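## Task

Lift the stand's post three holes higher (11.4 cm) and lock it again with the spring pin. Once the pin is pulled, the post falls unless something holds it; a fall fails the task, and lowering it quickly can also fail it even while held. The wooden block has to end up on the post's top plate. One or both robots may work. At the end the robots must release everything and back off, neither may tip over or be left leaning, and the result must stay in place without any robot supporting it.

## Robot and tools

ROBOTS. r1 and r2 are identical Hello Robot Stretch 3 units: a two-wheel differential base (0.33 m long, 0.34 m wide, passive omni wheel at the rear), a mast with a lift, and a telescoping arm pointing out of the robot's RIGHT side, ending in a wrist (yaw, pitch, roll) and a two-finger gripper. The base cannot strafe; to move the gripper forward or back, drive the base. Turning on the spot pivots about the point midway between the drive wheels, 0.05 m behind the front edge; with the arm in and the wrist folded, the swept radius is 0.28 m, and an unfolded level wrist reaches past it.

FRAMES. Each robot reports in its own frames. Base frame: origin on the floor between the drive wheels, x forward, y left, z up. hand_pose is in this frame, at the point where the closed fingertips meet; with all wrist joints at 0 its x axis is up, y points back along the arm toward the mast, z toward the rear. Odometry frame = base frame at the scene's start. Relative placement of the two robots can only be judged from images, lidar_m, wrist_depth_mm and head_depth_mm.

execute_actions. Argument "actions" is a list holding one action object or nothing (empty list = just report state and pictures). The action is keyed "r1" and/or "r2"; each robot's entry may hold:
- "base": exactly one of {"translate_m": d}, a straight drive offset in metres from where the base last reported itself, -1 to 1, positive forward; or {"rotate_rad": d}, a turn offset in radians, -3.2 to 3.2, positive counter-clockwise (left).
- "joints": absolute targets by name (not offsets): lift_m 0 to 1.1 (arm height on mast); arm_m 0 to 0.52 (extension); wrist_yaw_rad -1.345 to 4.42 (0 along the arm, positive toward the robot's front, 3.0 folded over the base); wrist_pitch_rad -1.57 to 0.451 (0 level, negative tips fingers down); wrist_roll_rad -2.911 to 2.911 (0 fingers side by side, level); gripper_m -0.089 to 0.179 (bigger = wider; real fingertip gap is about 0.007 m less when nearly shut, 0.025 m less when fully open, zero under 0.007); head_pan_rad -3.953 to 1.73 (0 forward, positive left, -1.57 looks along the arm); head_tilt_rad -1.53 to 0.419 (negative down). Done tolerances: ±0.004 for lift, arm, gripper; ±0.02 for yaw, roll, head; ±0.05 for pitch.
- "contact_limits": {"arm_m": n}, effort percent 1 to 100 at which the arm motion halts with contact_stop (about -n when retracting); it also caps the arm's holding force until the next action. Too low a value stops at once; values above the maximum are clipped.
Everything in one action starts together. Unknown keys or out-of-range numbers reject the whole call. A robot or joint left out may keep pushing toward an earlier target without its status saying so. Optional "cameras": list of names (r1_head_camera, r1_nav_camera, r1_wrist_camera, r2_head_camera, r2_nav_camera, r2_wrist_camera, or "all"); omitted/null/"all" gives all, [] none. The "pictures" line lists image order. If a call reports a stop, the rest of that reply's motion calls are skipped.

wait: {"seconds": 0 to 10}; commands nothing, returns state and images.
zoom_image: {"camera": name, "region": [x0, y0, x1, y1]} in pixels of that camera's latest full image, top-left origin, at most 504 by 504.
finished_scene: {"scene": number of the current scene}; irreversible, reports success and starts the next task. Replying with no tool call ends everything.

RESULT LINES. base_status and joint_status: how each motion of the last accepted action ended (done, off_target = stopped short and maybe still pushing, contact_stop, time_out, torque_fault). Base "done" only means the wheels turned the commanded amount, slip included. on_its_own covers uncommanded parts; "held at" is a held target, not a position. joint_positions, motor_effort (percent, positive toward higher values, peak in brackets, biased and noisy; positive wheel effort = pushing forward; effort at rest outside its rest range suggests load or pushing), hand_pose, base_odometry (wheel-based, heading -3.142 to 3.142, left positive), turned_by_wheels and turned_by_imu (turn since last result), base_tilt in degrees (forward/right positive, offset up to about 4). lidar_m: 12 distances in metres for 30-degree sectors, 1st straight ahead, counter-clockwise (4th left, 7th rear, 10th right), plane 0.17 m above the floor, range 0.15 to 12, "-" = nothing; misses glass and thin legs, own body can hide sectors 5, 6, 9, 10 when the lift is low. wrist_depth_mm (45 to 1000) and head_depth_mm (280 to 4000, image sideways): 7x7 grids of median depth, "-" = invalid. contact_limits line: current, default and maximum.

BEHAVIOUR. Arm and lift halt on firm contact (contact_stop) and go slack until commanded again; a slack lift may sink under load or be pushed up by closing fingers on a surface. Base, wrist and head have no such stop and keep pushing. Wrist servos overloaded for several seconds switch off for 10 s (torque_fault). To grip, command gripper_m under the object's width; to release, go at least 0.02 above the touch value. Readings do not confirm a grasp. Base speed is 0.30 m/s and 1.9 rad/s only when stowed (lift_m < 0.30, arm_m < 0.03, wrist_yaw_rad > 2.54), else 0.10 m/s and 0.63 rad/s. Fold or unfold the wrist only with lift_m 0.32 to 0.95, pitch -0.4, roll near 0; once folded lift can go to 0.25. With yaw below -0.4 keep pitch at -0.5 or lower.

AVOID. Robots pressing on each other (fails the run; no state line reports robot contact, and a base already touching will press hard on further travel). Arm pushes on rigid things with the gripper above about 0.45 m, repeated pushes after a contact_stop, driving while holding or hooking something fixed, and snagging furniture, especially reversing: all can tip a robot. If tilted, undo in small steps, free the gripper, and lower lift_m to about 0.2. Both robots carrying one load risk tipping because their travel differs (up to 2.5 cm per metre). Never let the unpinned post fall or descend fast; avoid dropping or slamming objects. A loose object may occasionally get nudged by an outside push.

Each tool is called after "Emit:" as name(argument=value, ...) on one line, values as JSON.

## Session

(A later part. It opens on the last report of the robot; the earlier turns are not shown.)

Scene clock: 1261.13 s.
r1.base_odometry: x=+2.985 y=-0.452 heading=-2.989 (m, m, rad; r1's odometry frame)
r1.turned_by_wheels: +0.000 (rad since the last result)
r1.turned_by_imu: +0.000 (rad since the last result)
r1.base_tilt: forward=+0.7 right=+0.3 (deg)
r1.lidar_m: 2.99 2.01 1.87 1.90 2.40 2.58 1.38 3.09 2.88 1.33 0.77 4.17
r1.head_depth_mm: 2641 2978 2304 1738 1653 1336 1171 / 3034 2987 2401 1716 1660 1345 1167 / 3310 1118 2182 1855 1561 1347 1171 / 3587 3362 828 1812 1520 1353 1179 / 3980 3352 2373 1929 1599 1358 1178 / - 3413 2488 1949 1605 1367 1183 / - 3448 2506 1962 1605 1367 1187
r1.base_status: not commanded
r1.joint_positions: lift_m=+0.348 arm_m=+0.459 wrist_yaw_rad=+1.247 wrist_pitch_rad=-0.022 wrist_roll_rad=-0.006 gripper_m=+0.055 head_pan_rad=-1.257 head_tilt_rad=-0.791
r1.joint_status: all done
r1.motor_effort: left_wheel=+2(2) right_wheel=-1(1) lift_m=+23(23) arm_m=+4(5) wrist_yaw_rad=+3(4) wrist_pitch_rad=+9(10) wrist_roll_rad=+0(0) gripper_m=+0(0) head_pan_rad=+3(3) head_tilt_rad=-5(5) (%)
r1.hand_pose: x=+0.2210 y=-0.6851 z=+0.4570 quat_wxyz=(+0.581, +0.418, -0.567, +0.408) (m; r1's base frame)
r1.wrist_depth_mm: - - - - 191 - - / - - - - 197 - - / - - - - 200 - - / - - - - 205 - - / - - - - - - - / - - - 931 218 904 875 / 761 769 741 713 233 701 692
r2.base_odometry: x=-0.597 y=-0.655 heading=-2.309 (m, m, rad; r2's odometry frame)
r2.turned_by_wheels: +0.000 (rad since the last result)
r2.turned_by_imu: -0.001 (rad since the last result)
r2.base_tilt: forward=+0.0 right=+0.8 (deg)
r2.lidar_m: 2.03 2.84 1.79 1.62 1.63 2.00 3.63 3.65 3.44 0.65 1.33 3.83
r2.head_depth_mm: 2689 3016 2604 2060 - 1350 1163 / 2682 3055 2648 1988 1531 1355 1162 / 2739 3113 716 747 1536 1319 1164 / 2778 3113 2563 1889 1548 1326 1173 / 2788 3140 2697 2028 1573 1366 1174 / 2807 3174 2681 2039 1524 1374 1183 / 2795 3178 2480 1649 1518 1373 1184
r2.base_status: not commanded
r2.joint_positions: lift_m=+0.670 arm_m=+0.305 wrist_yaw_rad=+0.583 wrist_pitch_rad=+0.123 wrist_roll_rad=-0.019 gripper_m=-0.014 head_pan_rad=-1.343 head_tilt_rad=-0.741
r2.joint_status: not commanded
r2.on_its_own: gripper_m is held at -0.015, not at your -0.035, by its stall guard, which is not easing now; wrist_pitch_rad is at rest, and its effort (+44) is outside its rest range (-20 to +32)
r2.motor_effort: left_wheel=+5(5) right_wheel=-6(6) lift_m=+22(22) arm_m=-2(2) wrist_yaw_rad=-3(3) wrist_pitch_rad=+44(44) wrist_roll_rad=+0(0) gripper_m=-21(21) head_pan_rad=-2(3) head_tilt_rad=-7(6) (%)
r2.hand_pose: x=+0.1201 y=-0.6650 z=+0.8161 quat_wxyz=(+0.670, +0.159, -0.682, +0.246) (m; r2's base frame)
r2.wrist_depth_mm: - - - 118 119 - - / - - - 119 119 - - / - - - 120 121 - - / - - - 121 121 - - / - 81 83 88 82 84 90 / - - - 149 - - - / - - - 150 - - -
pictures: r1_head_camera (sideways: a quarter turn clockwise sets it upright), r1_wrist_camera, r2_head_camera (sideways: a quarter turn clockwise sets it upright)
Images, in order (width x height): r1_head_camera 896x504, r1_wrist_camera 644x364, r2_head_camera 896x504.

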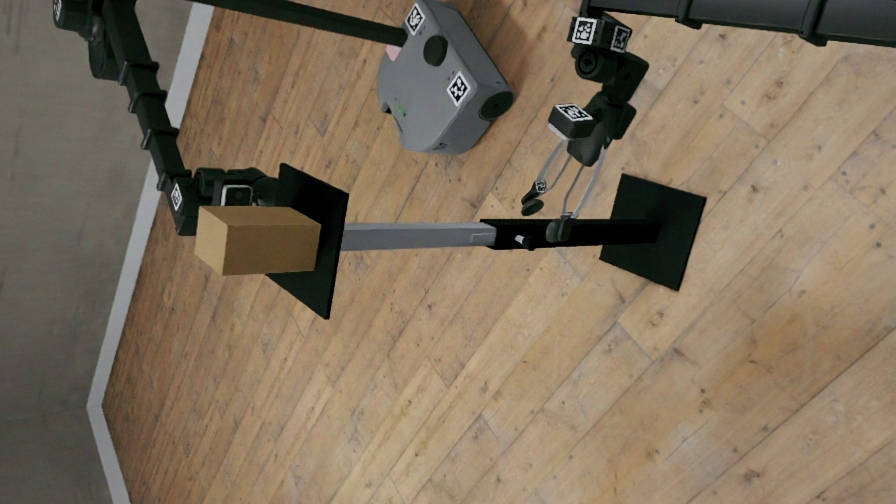

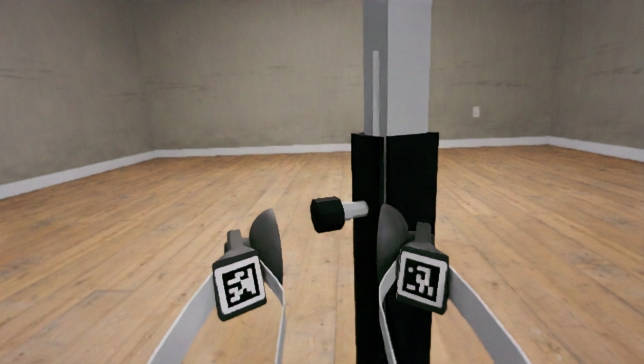

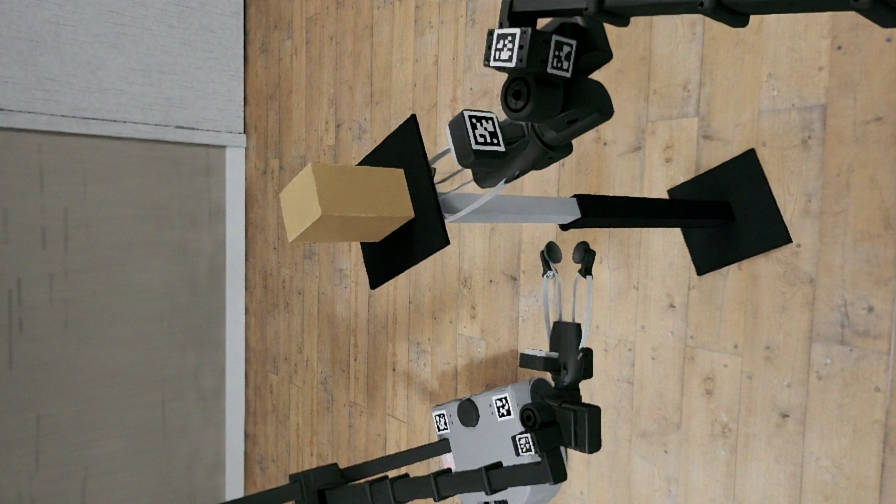

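Emit:
execute_actions(actions=[{"r1": {"base": {"translate_m": 0.015}, "joints": {"arm_m": 0.454}}}], cameras=["r1_wrist_camera", "r1_head_camera", "r2_head_camera"])

Emit:
zoom_image(camera="r1_wrist_camera", region=[230, 150, 450, 300])

Emit:
zoom_image(camera="r1_head_camera", region=[450, 140, 650, 290])

Emit:
zoom_image(camera="r2_head_camera", region=[490, 180, 650, 300])

Scene clock: 1283.70 s.
r1.base_odometry: x=+2.971 y=-0.454 heading=-2.989 (m, m, rad; r1's odometry frame)
r1.turned_by_wheels: +0.000 (rad since the last result)
r1.turned_by_imu: +0.000 (rad since the last result)
r1.base_tilt: forward=+0.7 right=+0.3 (deg)
r1.lidar_m: 2.99 2.01 1.87 1.89 2.40 2.61 1.39 3.09 2.88 1.33 0.77 4.14
r1.head_depth_mm: 2675 2975 2321 1747 1647 1338 1179 / 3010 2980 2409 1722 1652 1338 1168 / 3273 1076 1045 1910 1578 1346 1168 / 3573 3329 862 1808 1512 1354 1174 / - 3386 2462 1934 1600 1353 1179 / - 3427 2477 1940 1597 1367 1184 / - 3416 2494 1950 1615 1370 1183
r1.base_status: done
r1.joint_positions: lift_m=+0.348 arm_m=+0.454 wrist_yaw_rad=+1.247 wrist_pitch_rad=-0.022 wrist_roll_rad=-0.006 gripper_m=+0.055 head_pan_rad=-1.257 head_tilt_rad=-0.791
r1.joint_status: all done
r1.motor_effort: left_wheel=+2(4) right_wheel=-1(3) lift_m=+24(24) arm_m=-3(4) wrist_yaw_rad=+4(4) wrist_pitch_rad=+9(9) wrist_roll_rad=+0(0) gripper_m=+0(0) head_pan_rad=+4(3) head_tilt_rad=-5(6) (%)
r1.hand_pose: x=+0.2210 y=-0.6806 z=+0.4570 quat_wxyz=(+0.581, +0.418, -0.567, +0.408) (m; r1's base frame)
r1.wrist_depth_mm: - - - - 178 - - / - - - - 184 - - / - - - - 190 - - / - - - - 193 - - / - - - - 200 - - / - - - 932 222 888 898 / 779 758 721 713 216 708 708
r2.base_odometry: x=-0.597 y=-0.655 heading=-2.309 (m, m, rad; r2's odometry frame)
r2.turned_by_wheels: +0.000 (rad since the last result)
r2.turned_by_imu: -0.001 (rad since the last result)
r2.base_tilt: forward=+0.0 right=+0.8 (deg)
r2.lidar_m: 2.03 2.83 1.79 1.62 1.63 1.99 3.62 3.64 3.45 0.65 1.33 3.83
r2.head_depth_mm: 2704 3012 2610 2053 - 1342 1160 / 2665 3084 2638 2010 1523 1352 1164 / 2749 3093 714 745 1541 1322 1174 / 2728 3088 2540 1881 1540 1316 1174 / 2762 3137 2688 2029 1550 1361 1176 / 2802 3123 2684 1962 1517 1375 1180 / 2833 3125 1640 1673 1559 1367 1187
r2.base_status: not commanded
r2.joint_positions: lift_m=+0.670 arm_m=+0.305 wrist_yaw_rad=+0.583 wrist_pitch_rad=+0.123 wrist_roll_rad=-0.019 gripper_m=-0.014 head_pan_rad=-1.343 head_tilt_rad=-0.741
r2.joint_status: not commanded
r2.on_its_own: gripper_m is held at -0.015, not at your -0.035, by its stall guard, which is not easing now; wrist_pitch_rad is at rest, and its effort (+45) is outside its rest range (-20 to +32)
r2.motor_effort: left_wheel=+5(5) right_wheel=-6(6) lift_m=+23(23) arm_m=-1(1) wrist_yaw_rad=-3(4) wrist_pitch_rad=+45(44) wrist_roll_rad=+0(0) gripper_m=-21(21) head_pan_rad=-2(3) head_tilt_rad=-6(6) (%)
r2.hand_pose: x=+0.1201 y=-0.6650 z=+0.8161 quat_wxyz=(+0.670, +0.159, -0.682, +0.246) (m; r2's base frame)
r2.wrist_depth_mm: - - - 119 119 - - / - - - 119 119 - - / - - - 120 120 - - / - - - 121 122 - - / - 81 83 88 82 84 89 / - - - 148 - - - / - - - 150 - - -
pictures: r1_head_camera (sideways: a quarter turn clockwise sets it upright), r1_wrist_camera, r2_head_camera (sideways: a quarter turn clockwise sets it upright)
Images, in order (width x height): r1_head_camera 896x504, r1_wrist_camera 644x364, r2_head_camera 896x504.

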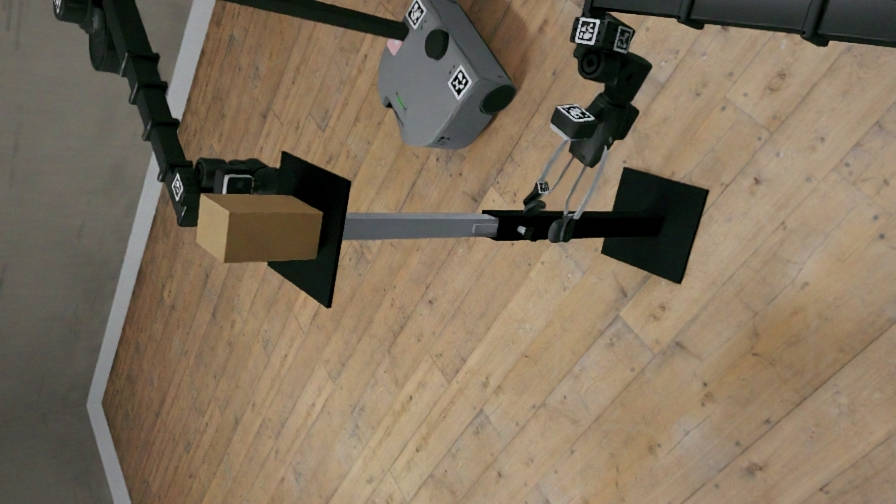

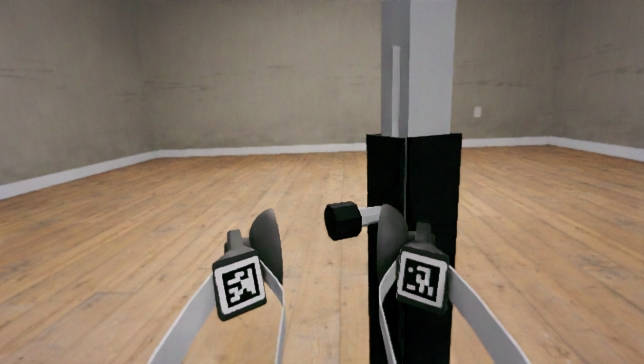

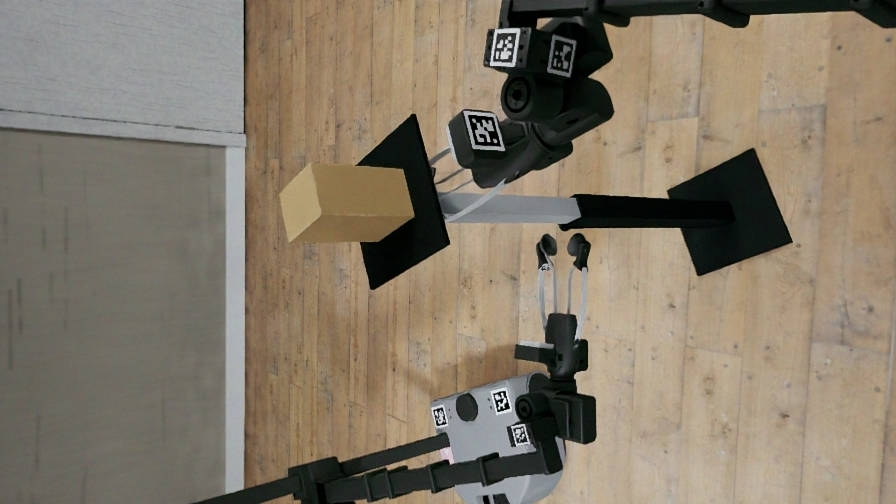

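Region (230, 150, 450, 300) of r1_wrist_camera's 644x364 image, scaled by 2.291; it fills the top 344 rows of this view, and the rest is white.

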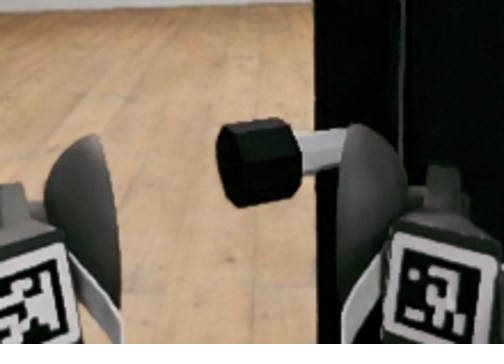

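Region (450, 140, 650, 290) of r1_head_camera's 896x504 image, scaled by 2.520, with more detail than that image has; it fills the top 378 rows of this view, and the rest is white.

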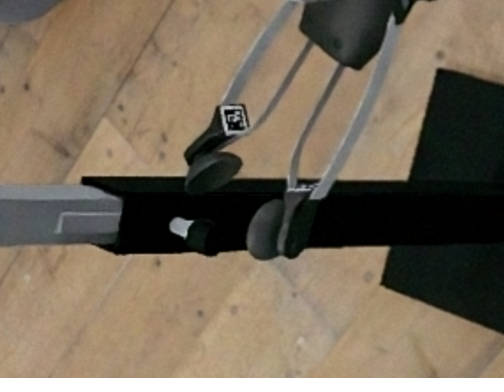

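Region (490, 180, 650, 300) of r2_head_camera's 896x504 image, scaled by 3.150, with more detail than that image has; it fills the top 378 rows of this view, and the rest is white.

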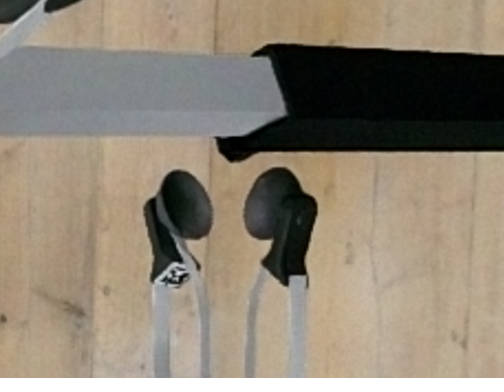

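Emit:
execute_actions(actions=[{"r1": {"base": {"translate_m": -0.022}}}], cameras=[])

Emit:
execute_actions(actions=[{"r1": {"joints": {"arm_m": 0.492, "wrist_yaw_rad": 1.40}}}], cameras=["r1_wrist_camera", "r1_head_camera", "r2_head_camera"])

Emit:
zoom_image(camera="r1_wrist_camera", region=[260, 150, 480, 300])

Emit:
zoom_image(camera="r1_head_camera", region=[450, 140, 650, 290])

Scene clock: 1352.67 s.
r1.base_odometry: x=+2.992 y=-0.451 heading=-2.989 (m, m, rad; r1's odometry frame)
r1.turned_by_wheels: +0.000 (rad since the last result)
r1.turned_by_imu: +0.000 (rad since the last result)
r1.base_tilt: forward=+0.7 right=+0.3 (deg)
r1.lidar_m: 2.98 2.02 1.87 1.90 2.41 2.58 1.37 3.07 2.86 1.33 0.77 4.17
r1.head_depth_mm: 2645 2985 2226 1743 1647 1338 1174 / 3027 2995 2411 1720 1654 1342 1168 / 3292 1128 2252 1861 1578 1353 1171 / 3605 3184 831 1817 1495 1351 1174 / 3998 3382 2370 1932 1598 1360 1178 / - 3426 2480 1956 1595 1362 1182 / - 3475 2500 1963 1607 1369 1182
r1.base_status: done
r1.joint_positions: lift_m=+0.348 arm_m=+0.454 wrist_yaw_rad=+1.247 wrist_pitch_rad=-0.022 wrist_roll_rad=-0.006 gripper_m=+0.055 head_pan_rad=-1.257 head_tilt_rad=-0.791
r1.joint_status: not commanded
r1.motor_effort: left_wheel=+2(1) right_wheel=-1(5) lift_m=+24(24) arm_m=-3(3) wrist_yaw_rad=+3(4) wrist_pitch_rad=+9(9) wrist_roll_rad=+0(0) gripper_m=+0(0) head_pan_rad=+3(3) head_tilt_rad=-5(5) (%)
r1.hand_pose: x=+0.2210 y=-0.6806 z=+0.4570 quat_wxyz=(+0.581, +0.418, -0.567, +0.408) (m; r1's base frame)
r1.wrist_depth_mm: - - - - 198 - - / - - - - 203 - - / - - - - 209 - - / - - - - 210 - - / - - - - - - - / - - - 920 230 901 867 / 778 775 744 694 243 704 695
r2.base_odometry: x=-0.597 y=-0.655 heading=-2.309 (m, m, rad; r2's odometry frame)
r2.turned_by_wheels: +0.000 (rad since the last result)
r2.turned_by_imu: -0.001 (rad since the last result)
r2.base_tilt: forward=+0.1 right=+0.8 (deg)
r2.lidar_m: 2.03 2.82 1.79 1.62 1.63 1.99 3.62 3.65 3.45 0.65 1.34 3.84
r2.head_depth_mm: 2655 2984 2609 2047 - 1352 1165 / 2690 3036 2643 2003 1525 1354 1162 / 2762 3135 712 748 1532 1318 1172 / 2751 3111 2540 1875 1536 1325 1178 / 2780 3127 2670 2027 1595 1366 1179 / 2817 3147 2684 2033 1505 1380 1181 / 2829 3219 2497 1678 1527 1371 1183
r2.base_status: not commanded
r2.joint_positions: lift_m=+0.670 arm_m=+0.305 wrist_yaw_rad=+0.583 wrist_pitch_rad=+0.123 wrist_roll_rad=-0.019 gripper_m=-0.014 head_pan_rad=-1.343 head_tilt_rad=-0.741
r2.joint_status: not commanded
r2.on_its_own: gripper_m is held at -0.015, not at your -0.035, by its stall guard, which is not easing now; wrist_pitch_rad is at rest, and its effort (+44) is outside its rest range (-20 to +32)
r2.motor_effort: left_wheel=+5(5) right_wheel=-6(6) lift_m=+23(22) arm_m=-2(2) wrist_yaw_rad=-3(3) wrist_pitch_rad=+44(44) wrist_roll_rad=+0(0) gripper_m=-20(22) head_pan_rad=-3(3) head_tilt_rad=-6(6) (%)
r2.hand_pose: x=+0.1201 y=-0.6650 z=+0.8161 quat_wxyz=(+0.670, +0.159, -0.682, +0.246) (m; r2's base frame)
r2.wrist_depth_mm: - - - 118 118 - - / - - - 119 120 - - / - - - 120 120 - - / - - - 121 122 - - / - 81 83 88 82 84 89 / - - - 149 - - - / - - - 150 - - -
pictures: none
No camera images: the call's "cameras" was empty. Leave "cameras" out to get every camera's image.

Scene clock: 1354.00 s.
r1.base_odometry: x=+2.992 y=-0.451 heading=-2.989 (m, m, rad; r1's odometry frame)
r1.turned_by_wheels: +0.000 (rad since the last result)
r1.turned_by_imu: +0.000 (rad since the last result)
r1.base_tilt: forward=+0.6 right=+0.3 (deg)
r1.lidar_m: 2.99 2.01 1.87 1.89 2.42 2.58 1.37 3.07 2.87 1.33 0.77 4.16
r1.head_depth_mm: 2662 2962 2233 1739 1650 1332 1162 / 3013 2955 2404 1714 1612 1343 1168 / 3311 1127 2230 1860 1567 1345 1172 / 3558 3184 830 1820 1506 1350 1177 / 3968 3349 2361 1939 1600 1358 1174 / - 3415 2472 1958 1603 1360 1178 / - 3455 2483 1960 1608 1364 1186
r1.base_status: not commanded
r1.joint_positions: lift_m=+0.348 arm_m=+0.492 wrist_yaw_rad=+1.397 wrist_pitch_rad=-0.022 wrist_roll_rad=-0.006 gripper_m=+0.055 head_pan_rad=-1.257 head_tilt_rad=-0.791
r1.joint_status: all done
r1.motor_effort: left_wheel=+2(2) right_wheel=+0(0) lift_m=+24(24) arm_m=+4(4) wrist_yaw_rad=+4(7) wrist_pitch_rad=+9(9) wrist_roll_rad=+0(0) gripper_m=-1(0) head_pan_rad=+4(4) head_tilt_rad=-6(5) (%)
r1.hand_pose: x=+0.2304 y=-0.6810 z=+0.4570 quat_wxyz=(+0.548, +0.459, -0.535, +0.450) (m; r1's base frame)
r1.wrist_depth_mm: - - - - 179 - - / - - - - 186 - - / - - - - 190 - - / - - - - 191 - - / - - - - 201 - - / - - - 920 223 885 878 / 774 773 753 743 217 684 693
r2.base_odometry: x=-0.597 y=-0.655 heading=-2.309 (m, m, rad; r2's odometry frame)
r2.turned_by_wheels: +0.000 (rad since the last result)
r2.turned_by_imu: +0.000 (rad since the last result)
r2.base_tilt: forward=+0.0 right=+0.8 (deg)
r2.lidar_m: 2.03 2.82 1.80 1.62 1.63 1.99 3.61 3.64 3.45 0.65 1.34 3.81
r2.head_depth_mm: 2696 3015 2614 2065 - 1357 1163 / 2690 3049 2606 1990 1539 1363 1162 / 2754 3074 713 746 1534 1318 1160 / 2761 3072 2548 1882 1533 1325 1171 / 2799 3132 2679 2020 1536 1362 1179 / 2791 3140 2706 2029 1511 1374 1180 / 2855 3175 2475 1664 1519 1377 1178
r2.base_status: not commanded
r2.joint_positions: lift_m=+0.670 arm_m=+0.305 wrist_yaw_rad=+0.583 wrist_pitch_rad=+0.123 wrist_roll_rad=-0.019 gripper_m=-0.014 head_pan_rad=-1.343 head_tilt_rad=-0.741
r2.joint_status: not commanded
r2.on_its_own: gripper_m is held at -0.015, not at your -0.035, by its stall guard, which is not easing now; wrist_pitch_rad is at rest, and its effort (+44) is outside its rest range (-20 to +32)
r2.motor_effort: left_wheel=+5(5) right_wheel=-6(6) lift_m=+23(22) arm_m=-1(2) wrist_yaw_rad=-3(3) wrist_pitch_rad=+44(45) wrist_roll_rad=+0(0) gripper_m=-22(21) head_pan_rad=-3(2) head_tilt_rad=-6(6) (%)
r2.hand_pose: x=+0.1201 y=-0.6650 z=+0.8161 quat_wxyz=(+0.670, +0.159, -0.682, +0.246) (m; r2's base frame)
r2.wrist_depth_mm: - - - 118 119 - - / - - - 119 120 - - / - - - 120 121 - - / - - - 120 121 - - / - 81 84 88 82 84 89 / - - - 148 - - - / - - - 150 - - -
pictures: r1_head_camera (sideways: a quarter turn clockwise sets it upright), r1_wrist_camera, r2_head_camera (sideways: a quarter turn clockwise sets it upright)
Images, in order (width x height): r1_head_camera 896x504, r1_wrist_camera 644x364, r2_head_camera 896x504.

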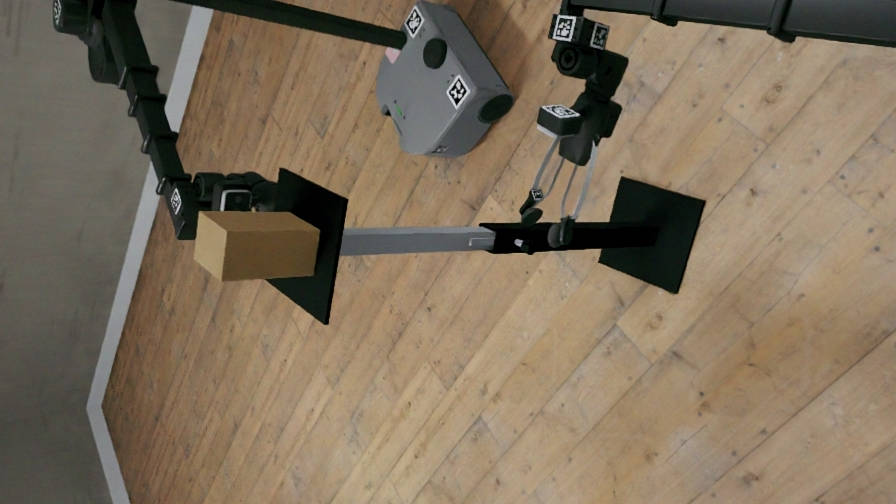

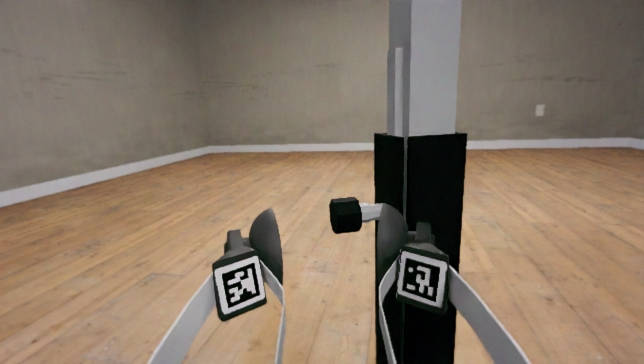

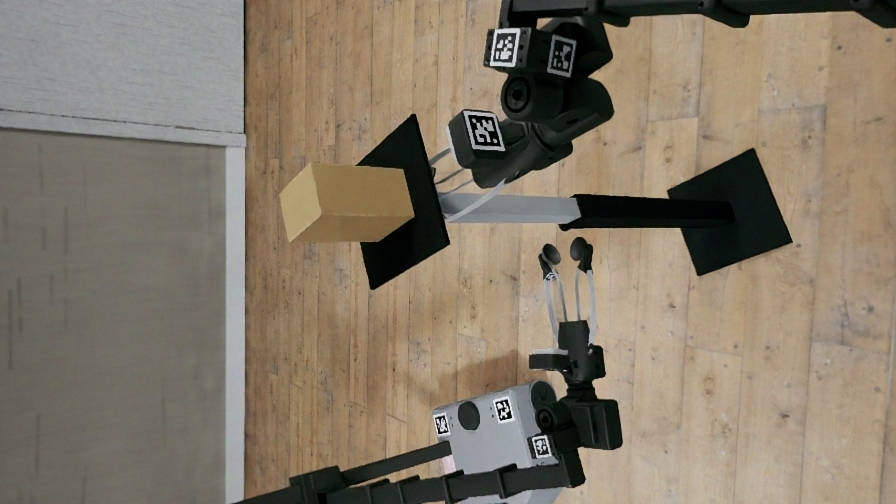

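Region (260, 150, 480, 300) of r1_wrist_camera's 644x364 image, scaled by 2.291; it fills the top 344 rows of this view, and the rest is white.

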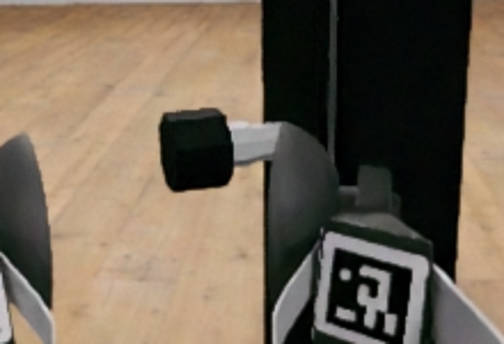

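Region (450, 140, 650, 290) of r1_head_camera's 896x504 image, scaled by 2.520, with more detail than that image has; it fills the top 378 rows of this view, and the rest is white.

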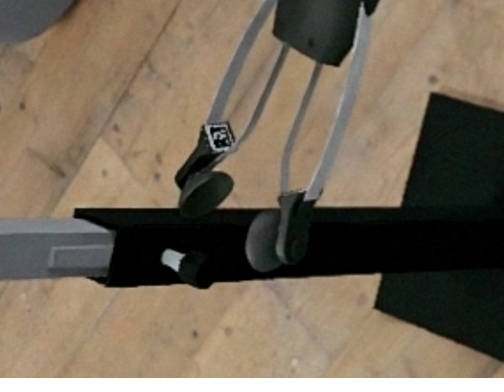

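Emit:
execute_actions(actions=[{"r1": {"base": {"translate_m": 0.012}, "joints": {"arm_m": 0.487}}}], cameras=["r1_wrist_camera", "r1_head_camera", "r2_head_camera"])

Emit:
zoom_image(camera="r1_wrist_camera", region=[260, 150, 480, 300])

Emit:
zoom_image(camera="r1_head_camera", region=[470, 170, 610, 275])

Emit:
zoom_image(camera="r2_head_camera", region=[500, 190, 640, 295])

Scene clock: 1386.30 s.
r1.base_odometry: x=+2.980 y=-0.453 heading=-2.989 (m, m, rad; r1's odometry frame)
r1.turned_by_wheels: +0.000 (rad since the last result)
r1.turned_by_imu: +0.000 (rad since the last result)
r1.base_tilt: forward=+0.6 right=+0.3 (deg)
r1.lidar_m: 2.99 2.01 1.87 1.89 2.40 2.60 1.38 3.08 2.88 1.33 0.77 4.14
r1.head_depth_mm: 2689 2963 2314 1747 1644 1341 1161 / 3023 2975 2401 1716 1630 1343 1167 / 3317 1084 2186 1913 1585 1345 1169 / 3585 3340 828 1815 1511 1349 1178 / 3964 3362 2387 1916 1592 1357 1183 / - 3406 2494 1944 1604 1359 1183 / - 3426 2492 1967 1607 1364 1185
r1.base_status: done
r1.joint_positions: lift_m=+0.348 arm_m=+0.487 wrist_yaw_rad=+1.397 wrist_pitch_rad=-0.022 wrist_roll_rad=-0.006 gripper_m=+0.055 head_pan_rad=-1.257 head_tilt_rad=-0.791
r1.joint_status: all done
r1.motor_effort: left_wheel=+2(5) right_wheel=-1(4) lift_m=+24(24) arm_m=-3(3) wrist_yaw_rad=+4(3) wrist_pitch_rad=+9(9) wrist_roll_rad=+0(0) gripper_m=+0(0) head_pan_rad=+3(4) head_tilt_rad=-6(5) (%)
r1.hand_pose: x=+0.2304 y=-0.6764 z=+0.4570 quat_wxyz=(+0.548, +0.459, -0.534, +0.450) (m; r1's base frame)
r1.wrist_depth_mm: - - - - 179 - - / - - - - 177 - - / - - - - 181 - - / - - - - 181 - - / - - - - 187 - - / - - - 949 235 876 868 / 784 766 734 733 203 691 705
r2.base_odometry: x=-0.597 y=-0.655 heading=-2.309 (m, m, rad; r2's odometry frame)
r2.turned_by_wheels: +0.000 (rad since the last result)
r2.turned_by_imu: -0.001 (rad since the last result)
r2.base_tilt: forward=+0.0 right=+0.8 (deg)
r2.lidar_m: 2.03 2.83 1.79 1.62 1.63 1.99 3.62 3.64 3.44 0.65 1.33 3.82
r2.head_depth_mm: 2667 3062 2608 2047 - 1346 1168 / 2677 3048 2663 2014 1535 1353 1163 / 2740 3099 714 750 1528 1318 1172 / 2752 3118 2580 1892 1537 1324 1172 / 2802 3141 2675 2025 1549 1365 1182 / 2800 3134 2701 2033 1041 1369 1177 / 2783 3200 2381 1650 1555 1381 1175
r2.base_status: not commanded
r2.joint_positions: lift_m=+0.670 arm_m=+0.305 wrist_yaw_rad=+0.583 wrist_pitch_rad=+0.123 wrist_roll_rad=-0.019 gripper_m=-0.014 head_pan_rad=-1.343 head_tilt_rad=-0.741
r2.joint_status: not commanded
r2.on_its_own: gripper_m is held at -0.015, not at your -0.035, by its stall guard, which is not easing now; wrist_pitch_rad is at rest, and its effort (+44) is outside its rest range (-20 to +32)
r2.motor_effort: left_wheel=+5(5) right_wheel=-6(6) lift_m=+23(22) arm_m=-1(2) wrist_yaw_rad=-2(4) wrist_pitch_rad=+44(45) wrist_roll_rad=+0(0) gripper_m=-21(21) head_pan_rad=-2(2) head_tilt_rad=-6(6) (%)
r2.hand_pose: x=+0.1201 y=-0.6650 z=+0.8161 quat_wxyz=(+0.670, +0.159, -0.682, +0.246) (m; r2's base frame)
r2.wrist_depth_mm: - - - 118 119 - - / - - - 119 119 - - / - - - 120 120 - - / - - - 121 121 - - / - 81 84 88 82 84 90 / - - - 149 - - - / - - - 150 - - -
pictures: r1_head_camera (sideways: a quarter turn clockwise sets it upright), r1_wrist_camera, r2_head_camera (sideways: a quarter turn clockwise sets it upright)
Images, in order (width x height): r1_head_camera 896x504, r1_wrist_camera 644x364, r2_head_camera 896x504.

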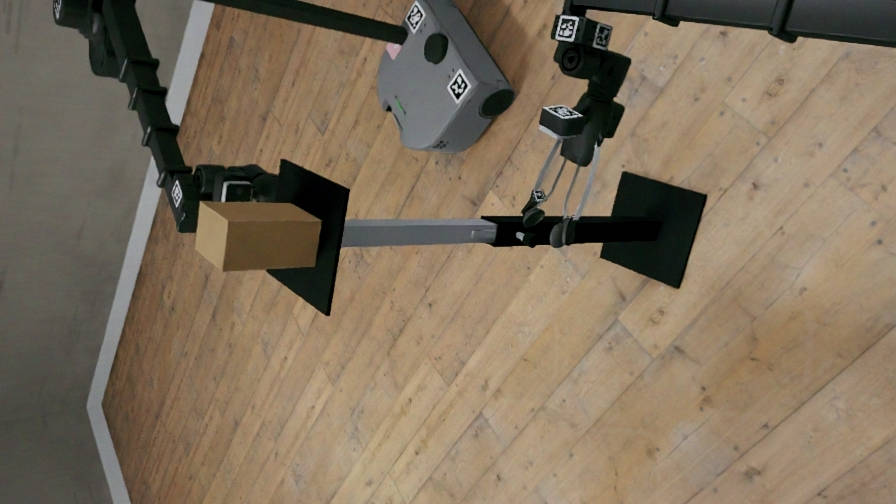

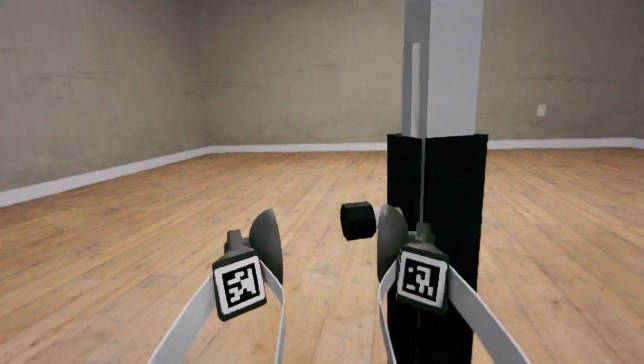

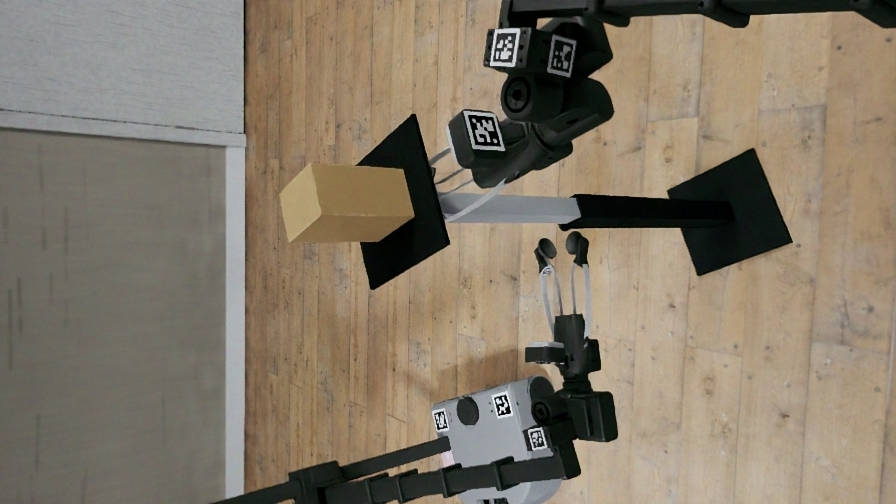

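Region (260, 150, 480, 300) of r1_wrist_camera's 644x364 image, scaled by 2.291; it fills the top 344 rows of this view, and the rest is white.

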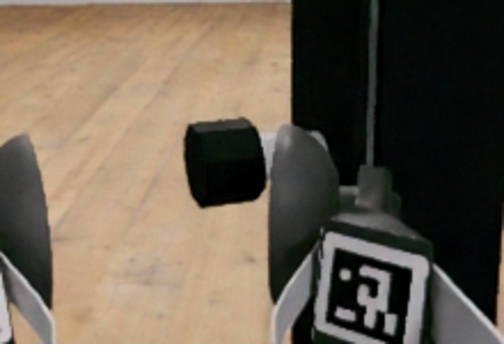

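Region (470, 170, 610, 275) of r1_head_camera's 896x504 image, scaled by 3.600, with more detail than that image has; it fills the top 378 rows of this view, and the rest is white.

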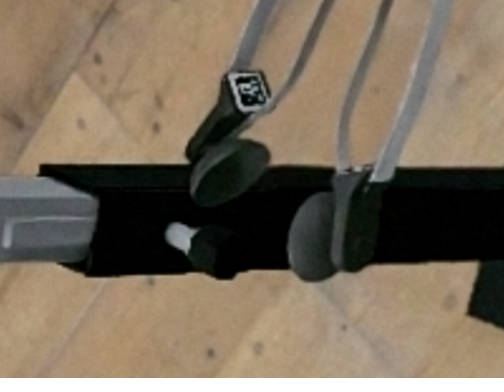

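Region (500, 190, 640, 295) of r2_head_camera's 896x504 image, scaled by 3.600, with more detail than that image has; it fills the top 378 rows of this view, and the rest is white.

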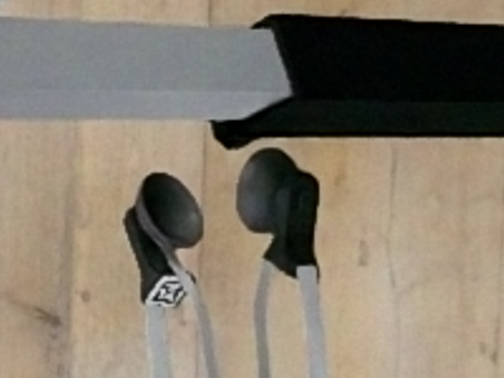

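Emit:
execute_actions(actions=[{"r1": {"base": {"translate_m": 0.007}}}], cameras=["r1_wrist_camera", "r1_head_camera", "r2_head_camera"])

Emit:
zoom_image(camera="r1_wrist_camera", region=[260, 150, 480, 300])

Emit:
zoom_image(camera="r1_head_camera", region=[470, 170, 610, 275])

Emit:
zoom_image(camera="r2_head_camera", region=[500, 190, 640, 295])

Scene clock: 1409.40 s.
r1.base_odometry: x=+2.973 y=-0.454 heading=-2.989 (m, m, rad; r1's odometry frame)
r1.turned_by_wheels: +0.000 (rad since the last result)
r1.turned_by_imu: +0.000 (rad since the last result)
r1.base_tilt: forward=+0.6 right=+0.3 (deg)
r1.lidar_m: 2.99 2.00 1.86 1.89 2.39 2.61 1.39 3.10 2.88 1.33 0.77 4.14
r1.head_depth_mm: 2672 2961 2315 1750 1655 1337 1163 / 3020 3002 2414 1722 1638 1344 1166 / 3292 1066 2180 1922 1582 1352 1173 / 3578 3343 863 1812 1516 1355 1178 / 3948 3369 2473 1929 1601 1358 1178 / - 3387 2471 1948 1597 1362 1184 / - 3440 2478 1939 1620 1371 1185
r1.base_status: done
r1.joint_positions: lift_m=+0.348 arm_m=+0.487 wrist_yaw_rad=+1.397 wrist_pitch_rad=-0.022 wrist_roll_rad=-0.006 gripper_m=+0.055 head_pan_rad=-1.257 head_tilt_rad=-0.791
r1.joint_status: not commanded
r1.motor_effort: left_wheel=+2(5) right_wheel=-2(4) lift_m=+24(23) arm_m=-3(3) wrist_yaw_rad=+3(4) wrist_pitch_rad=+10(9) wrist_roll_rad=+0(0) gripper_m=+0(0) head_pan_rad=+4(4) head_tilt_rad=-5(5) (%)
r1.hand_pose: x=+0.2304 y=-0.6764 z=+0.4570 quat_wxyz=(+0.548, +0.459, -0.534, +0.450) (m; r1's base frame)
r1.wrist_depth_mm: - - - - 178 - - / - - - - 173 - - / - - - - 178 - - / - - - - 179 - - / - - - - 180 - - / - - - 963 842 864 867 / 776 762 728 727 198 697 697
r2.base_odometry: x=-0.597 y=-0.655 heading=-2.309 (m, m, rad; r2's odometry frame)
r2.turned_by_wheels: +0.000 (rad since the last result)
r2.turned_by_imu: -0.001 (rad since the last result)
r2.base_tilt: forward=+0.0 right=+0.8 (deg)
r2.lidar_m: 2.03 2.83 1.79 1.62 1.63 1.99 3.62 3.64 3.45 0.65 1.34 3.83
r2.head_depth_mm: 2670 3003 2610 2082 - 1353 1162 / 2710 3057 2647 1976 1533 1354 1166 / 2734 3081 713 745 1535 1318 1175 / 2728 3117 2574 1893 1527 1320 1178 / 2755 3089 2707 2022 1541 1361 1175 / 2812 3153 2679 2030 1503 1371 1183 / 2778 3156 1624 1662 1552 1377 1181
r2.base_status: not commanded
r2.joint_positions: lift_m=+0.670 arm_m=+0.305 wrist_yaw_rad=+0.583 wrist_pitch_rad=+0.123 wrist_roll_rad=-0.019 gripper_m=-0.014 head_pan_rad=-1.343 head_tilt_rad=-0.741
r2.joint_status: not commanded
r2.on_its_own: gripper_m is held at -0.015, not at your -0.035, by its stall guard, which is not easing now; wrist_pitch_rad is at rest, and its effort (+44) is outside its rest range (-20 to +32)
r2.motor_effort: left_wheel=+5(5) right_wheel=-6(6) lift_m=+22(22) arm_m=-2(1) wrist_yaw_rad=-4(3) wrist_pitch_rad=+44(45) wrist_roll_rad=+0(0) gripper_m=-22(21) head_pan_rad=-2(2) head_tilt_rad=-6(6) (%)
r2.hand_pose: x=+0.1201 y=-0.6650 z=+0.8161 quat_wxyz=(+0.670, +0.159, -0.682, +0.246) (m; r2's base frame)
r2.wrist_depth_mm: - - - 118 119 - - / - - - 119 120 - - / - - - 120 121 - - / - - - 120 122 - - / - 81 83 88 82 84 90 / - - - 149 - - - / - - - 150 - - -
pictures: r1_head_camera (sideways: a quarter turn clockwise sets it upright), r1_wrist_camera, r2_head_camera (sideways: a quarter turn clockwise sets it upright)
Images, in order (width x height): r1_head_camera 896x504, r1_wrist_camera 644x364, r2_head_camera 896x504.

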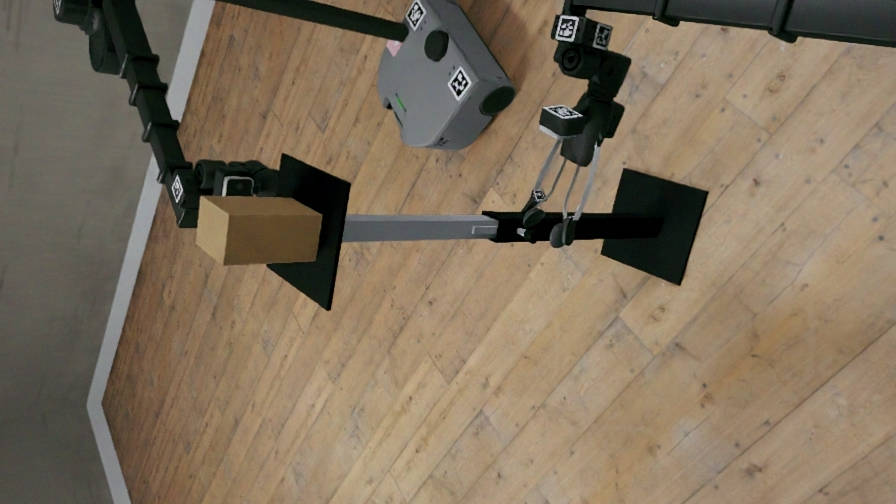

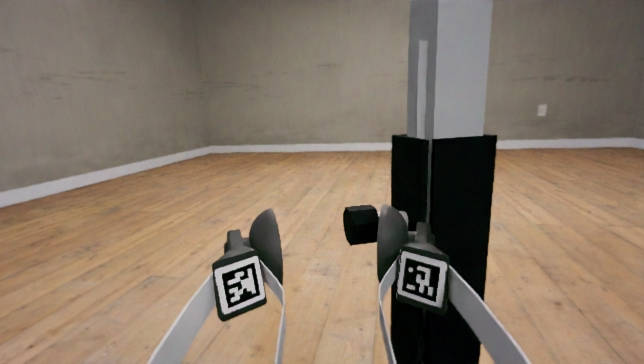

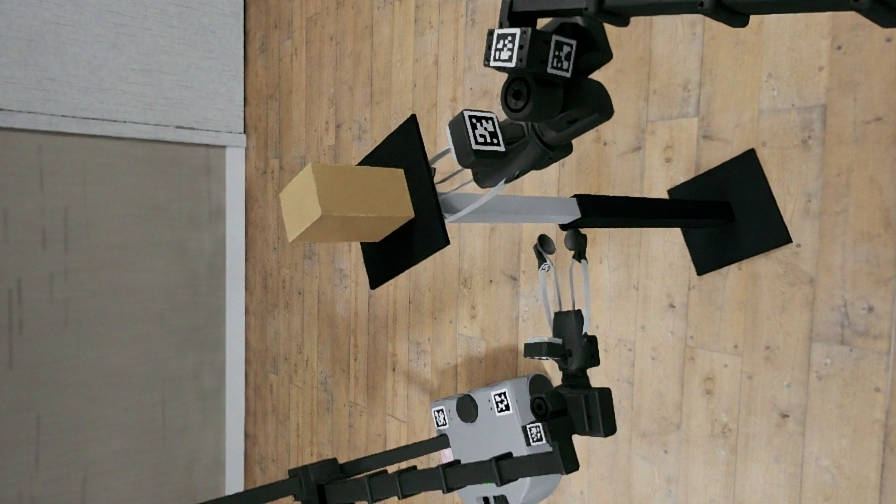

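Region (260, 150, 480, 300) of r1_wrist_camera's 644x364 image, scaled by 2.291; it fills the top 344 rows of this view, and the rest is white.

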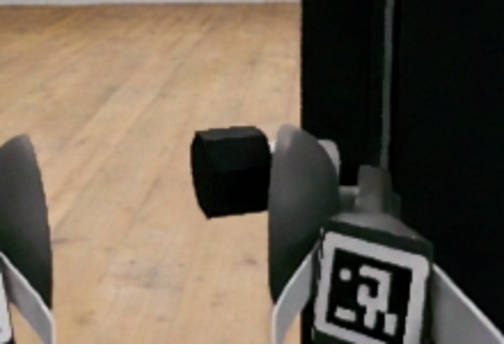

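Region (470, 170, 610, 275) of r1_head_camera's 896x504 image, scaled by 3.600, with more detail than that image has; it fills the top 378 rows of this view, and the rest is white.

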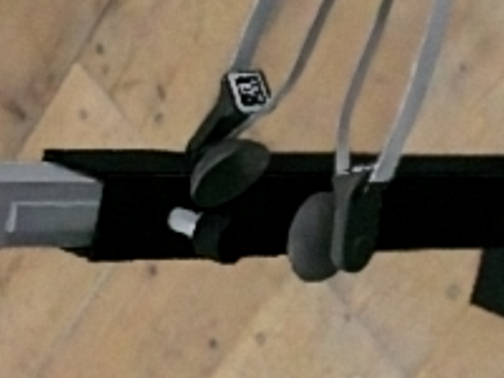

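Region (500, 190, 640, 295) of r2_head_camera's 896x504 image, scaled by 3.600, with more detail than that image has; it fills the top 378 rows of this view, and the rest is white.

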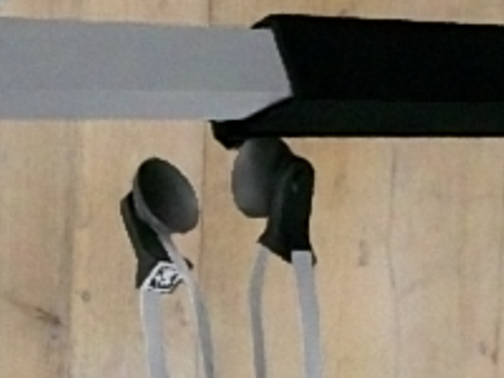

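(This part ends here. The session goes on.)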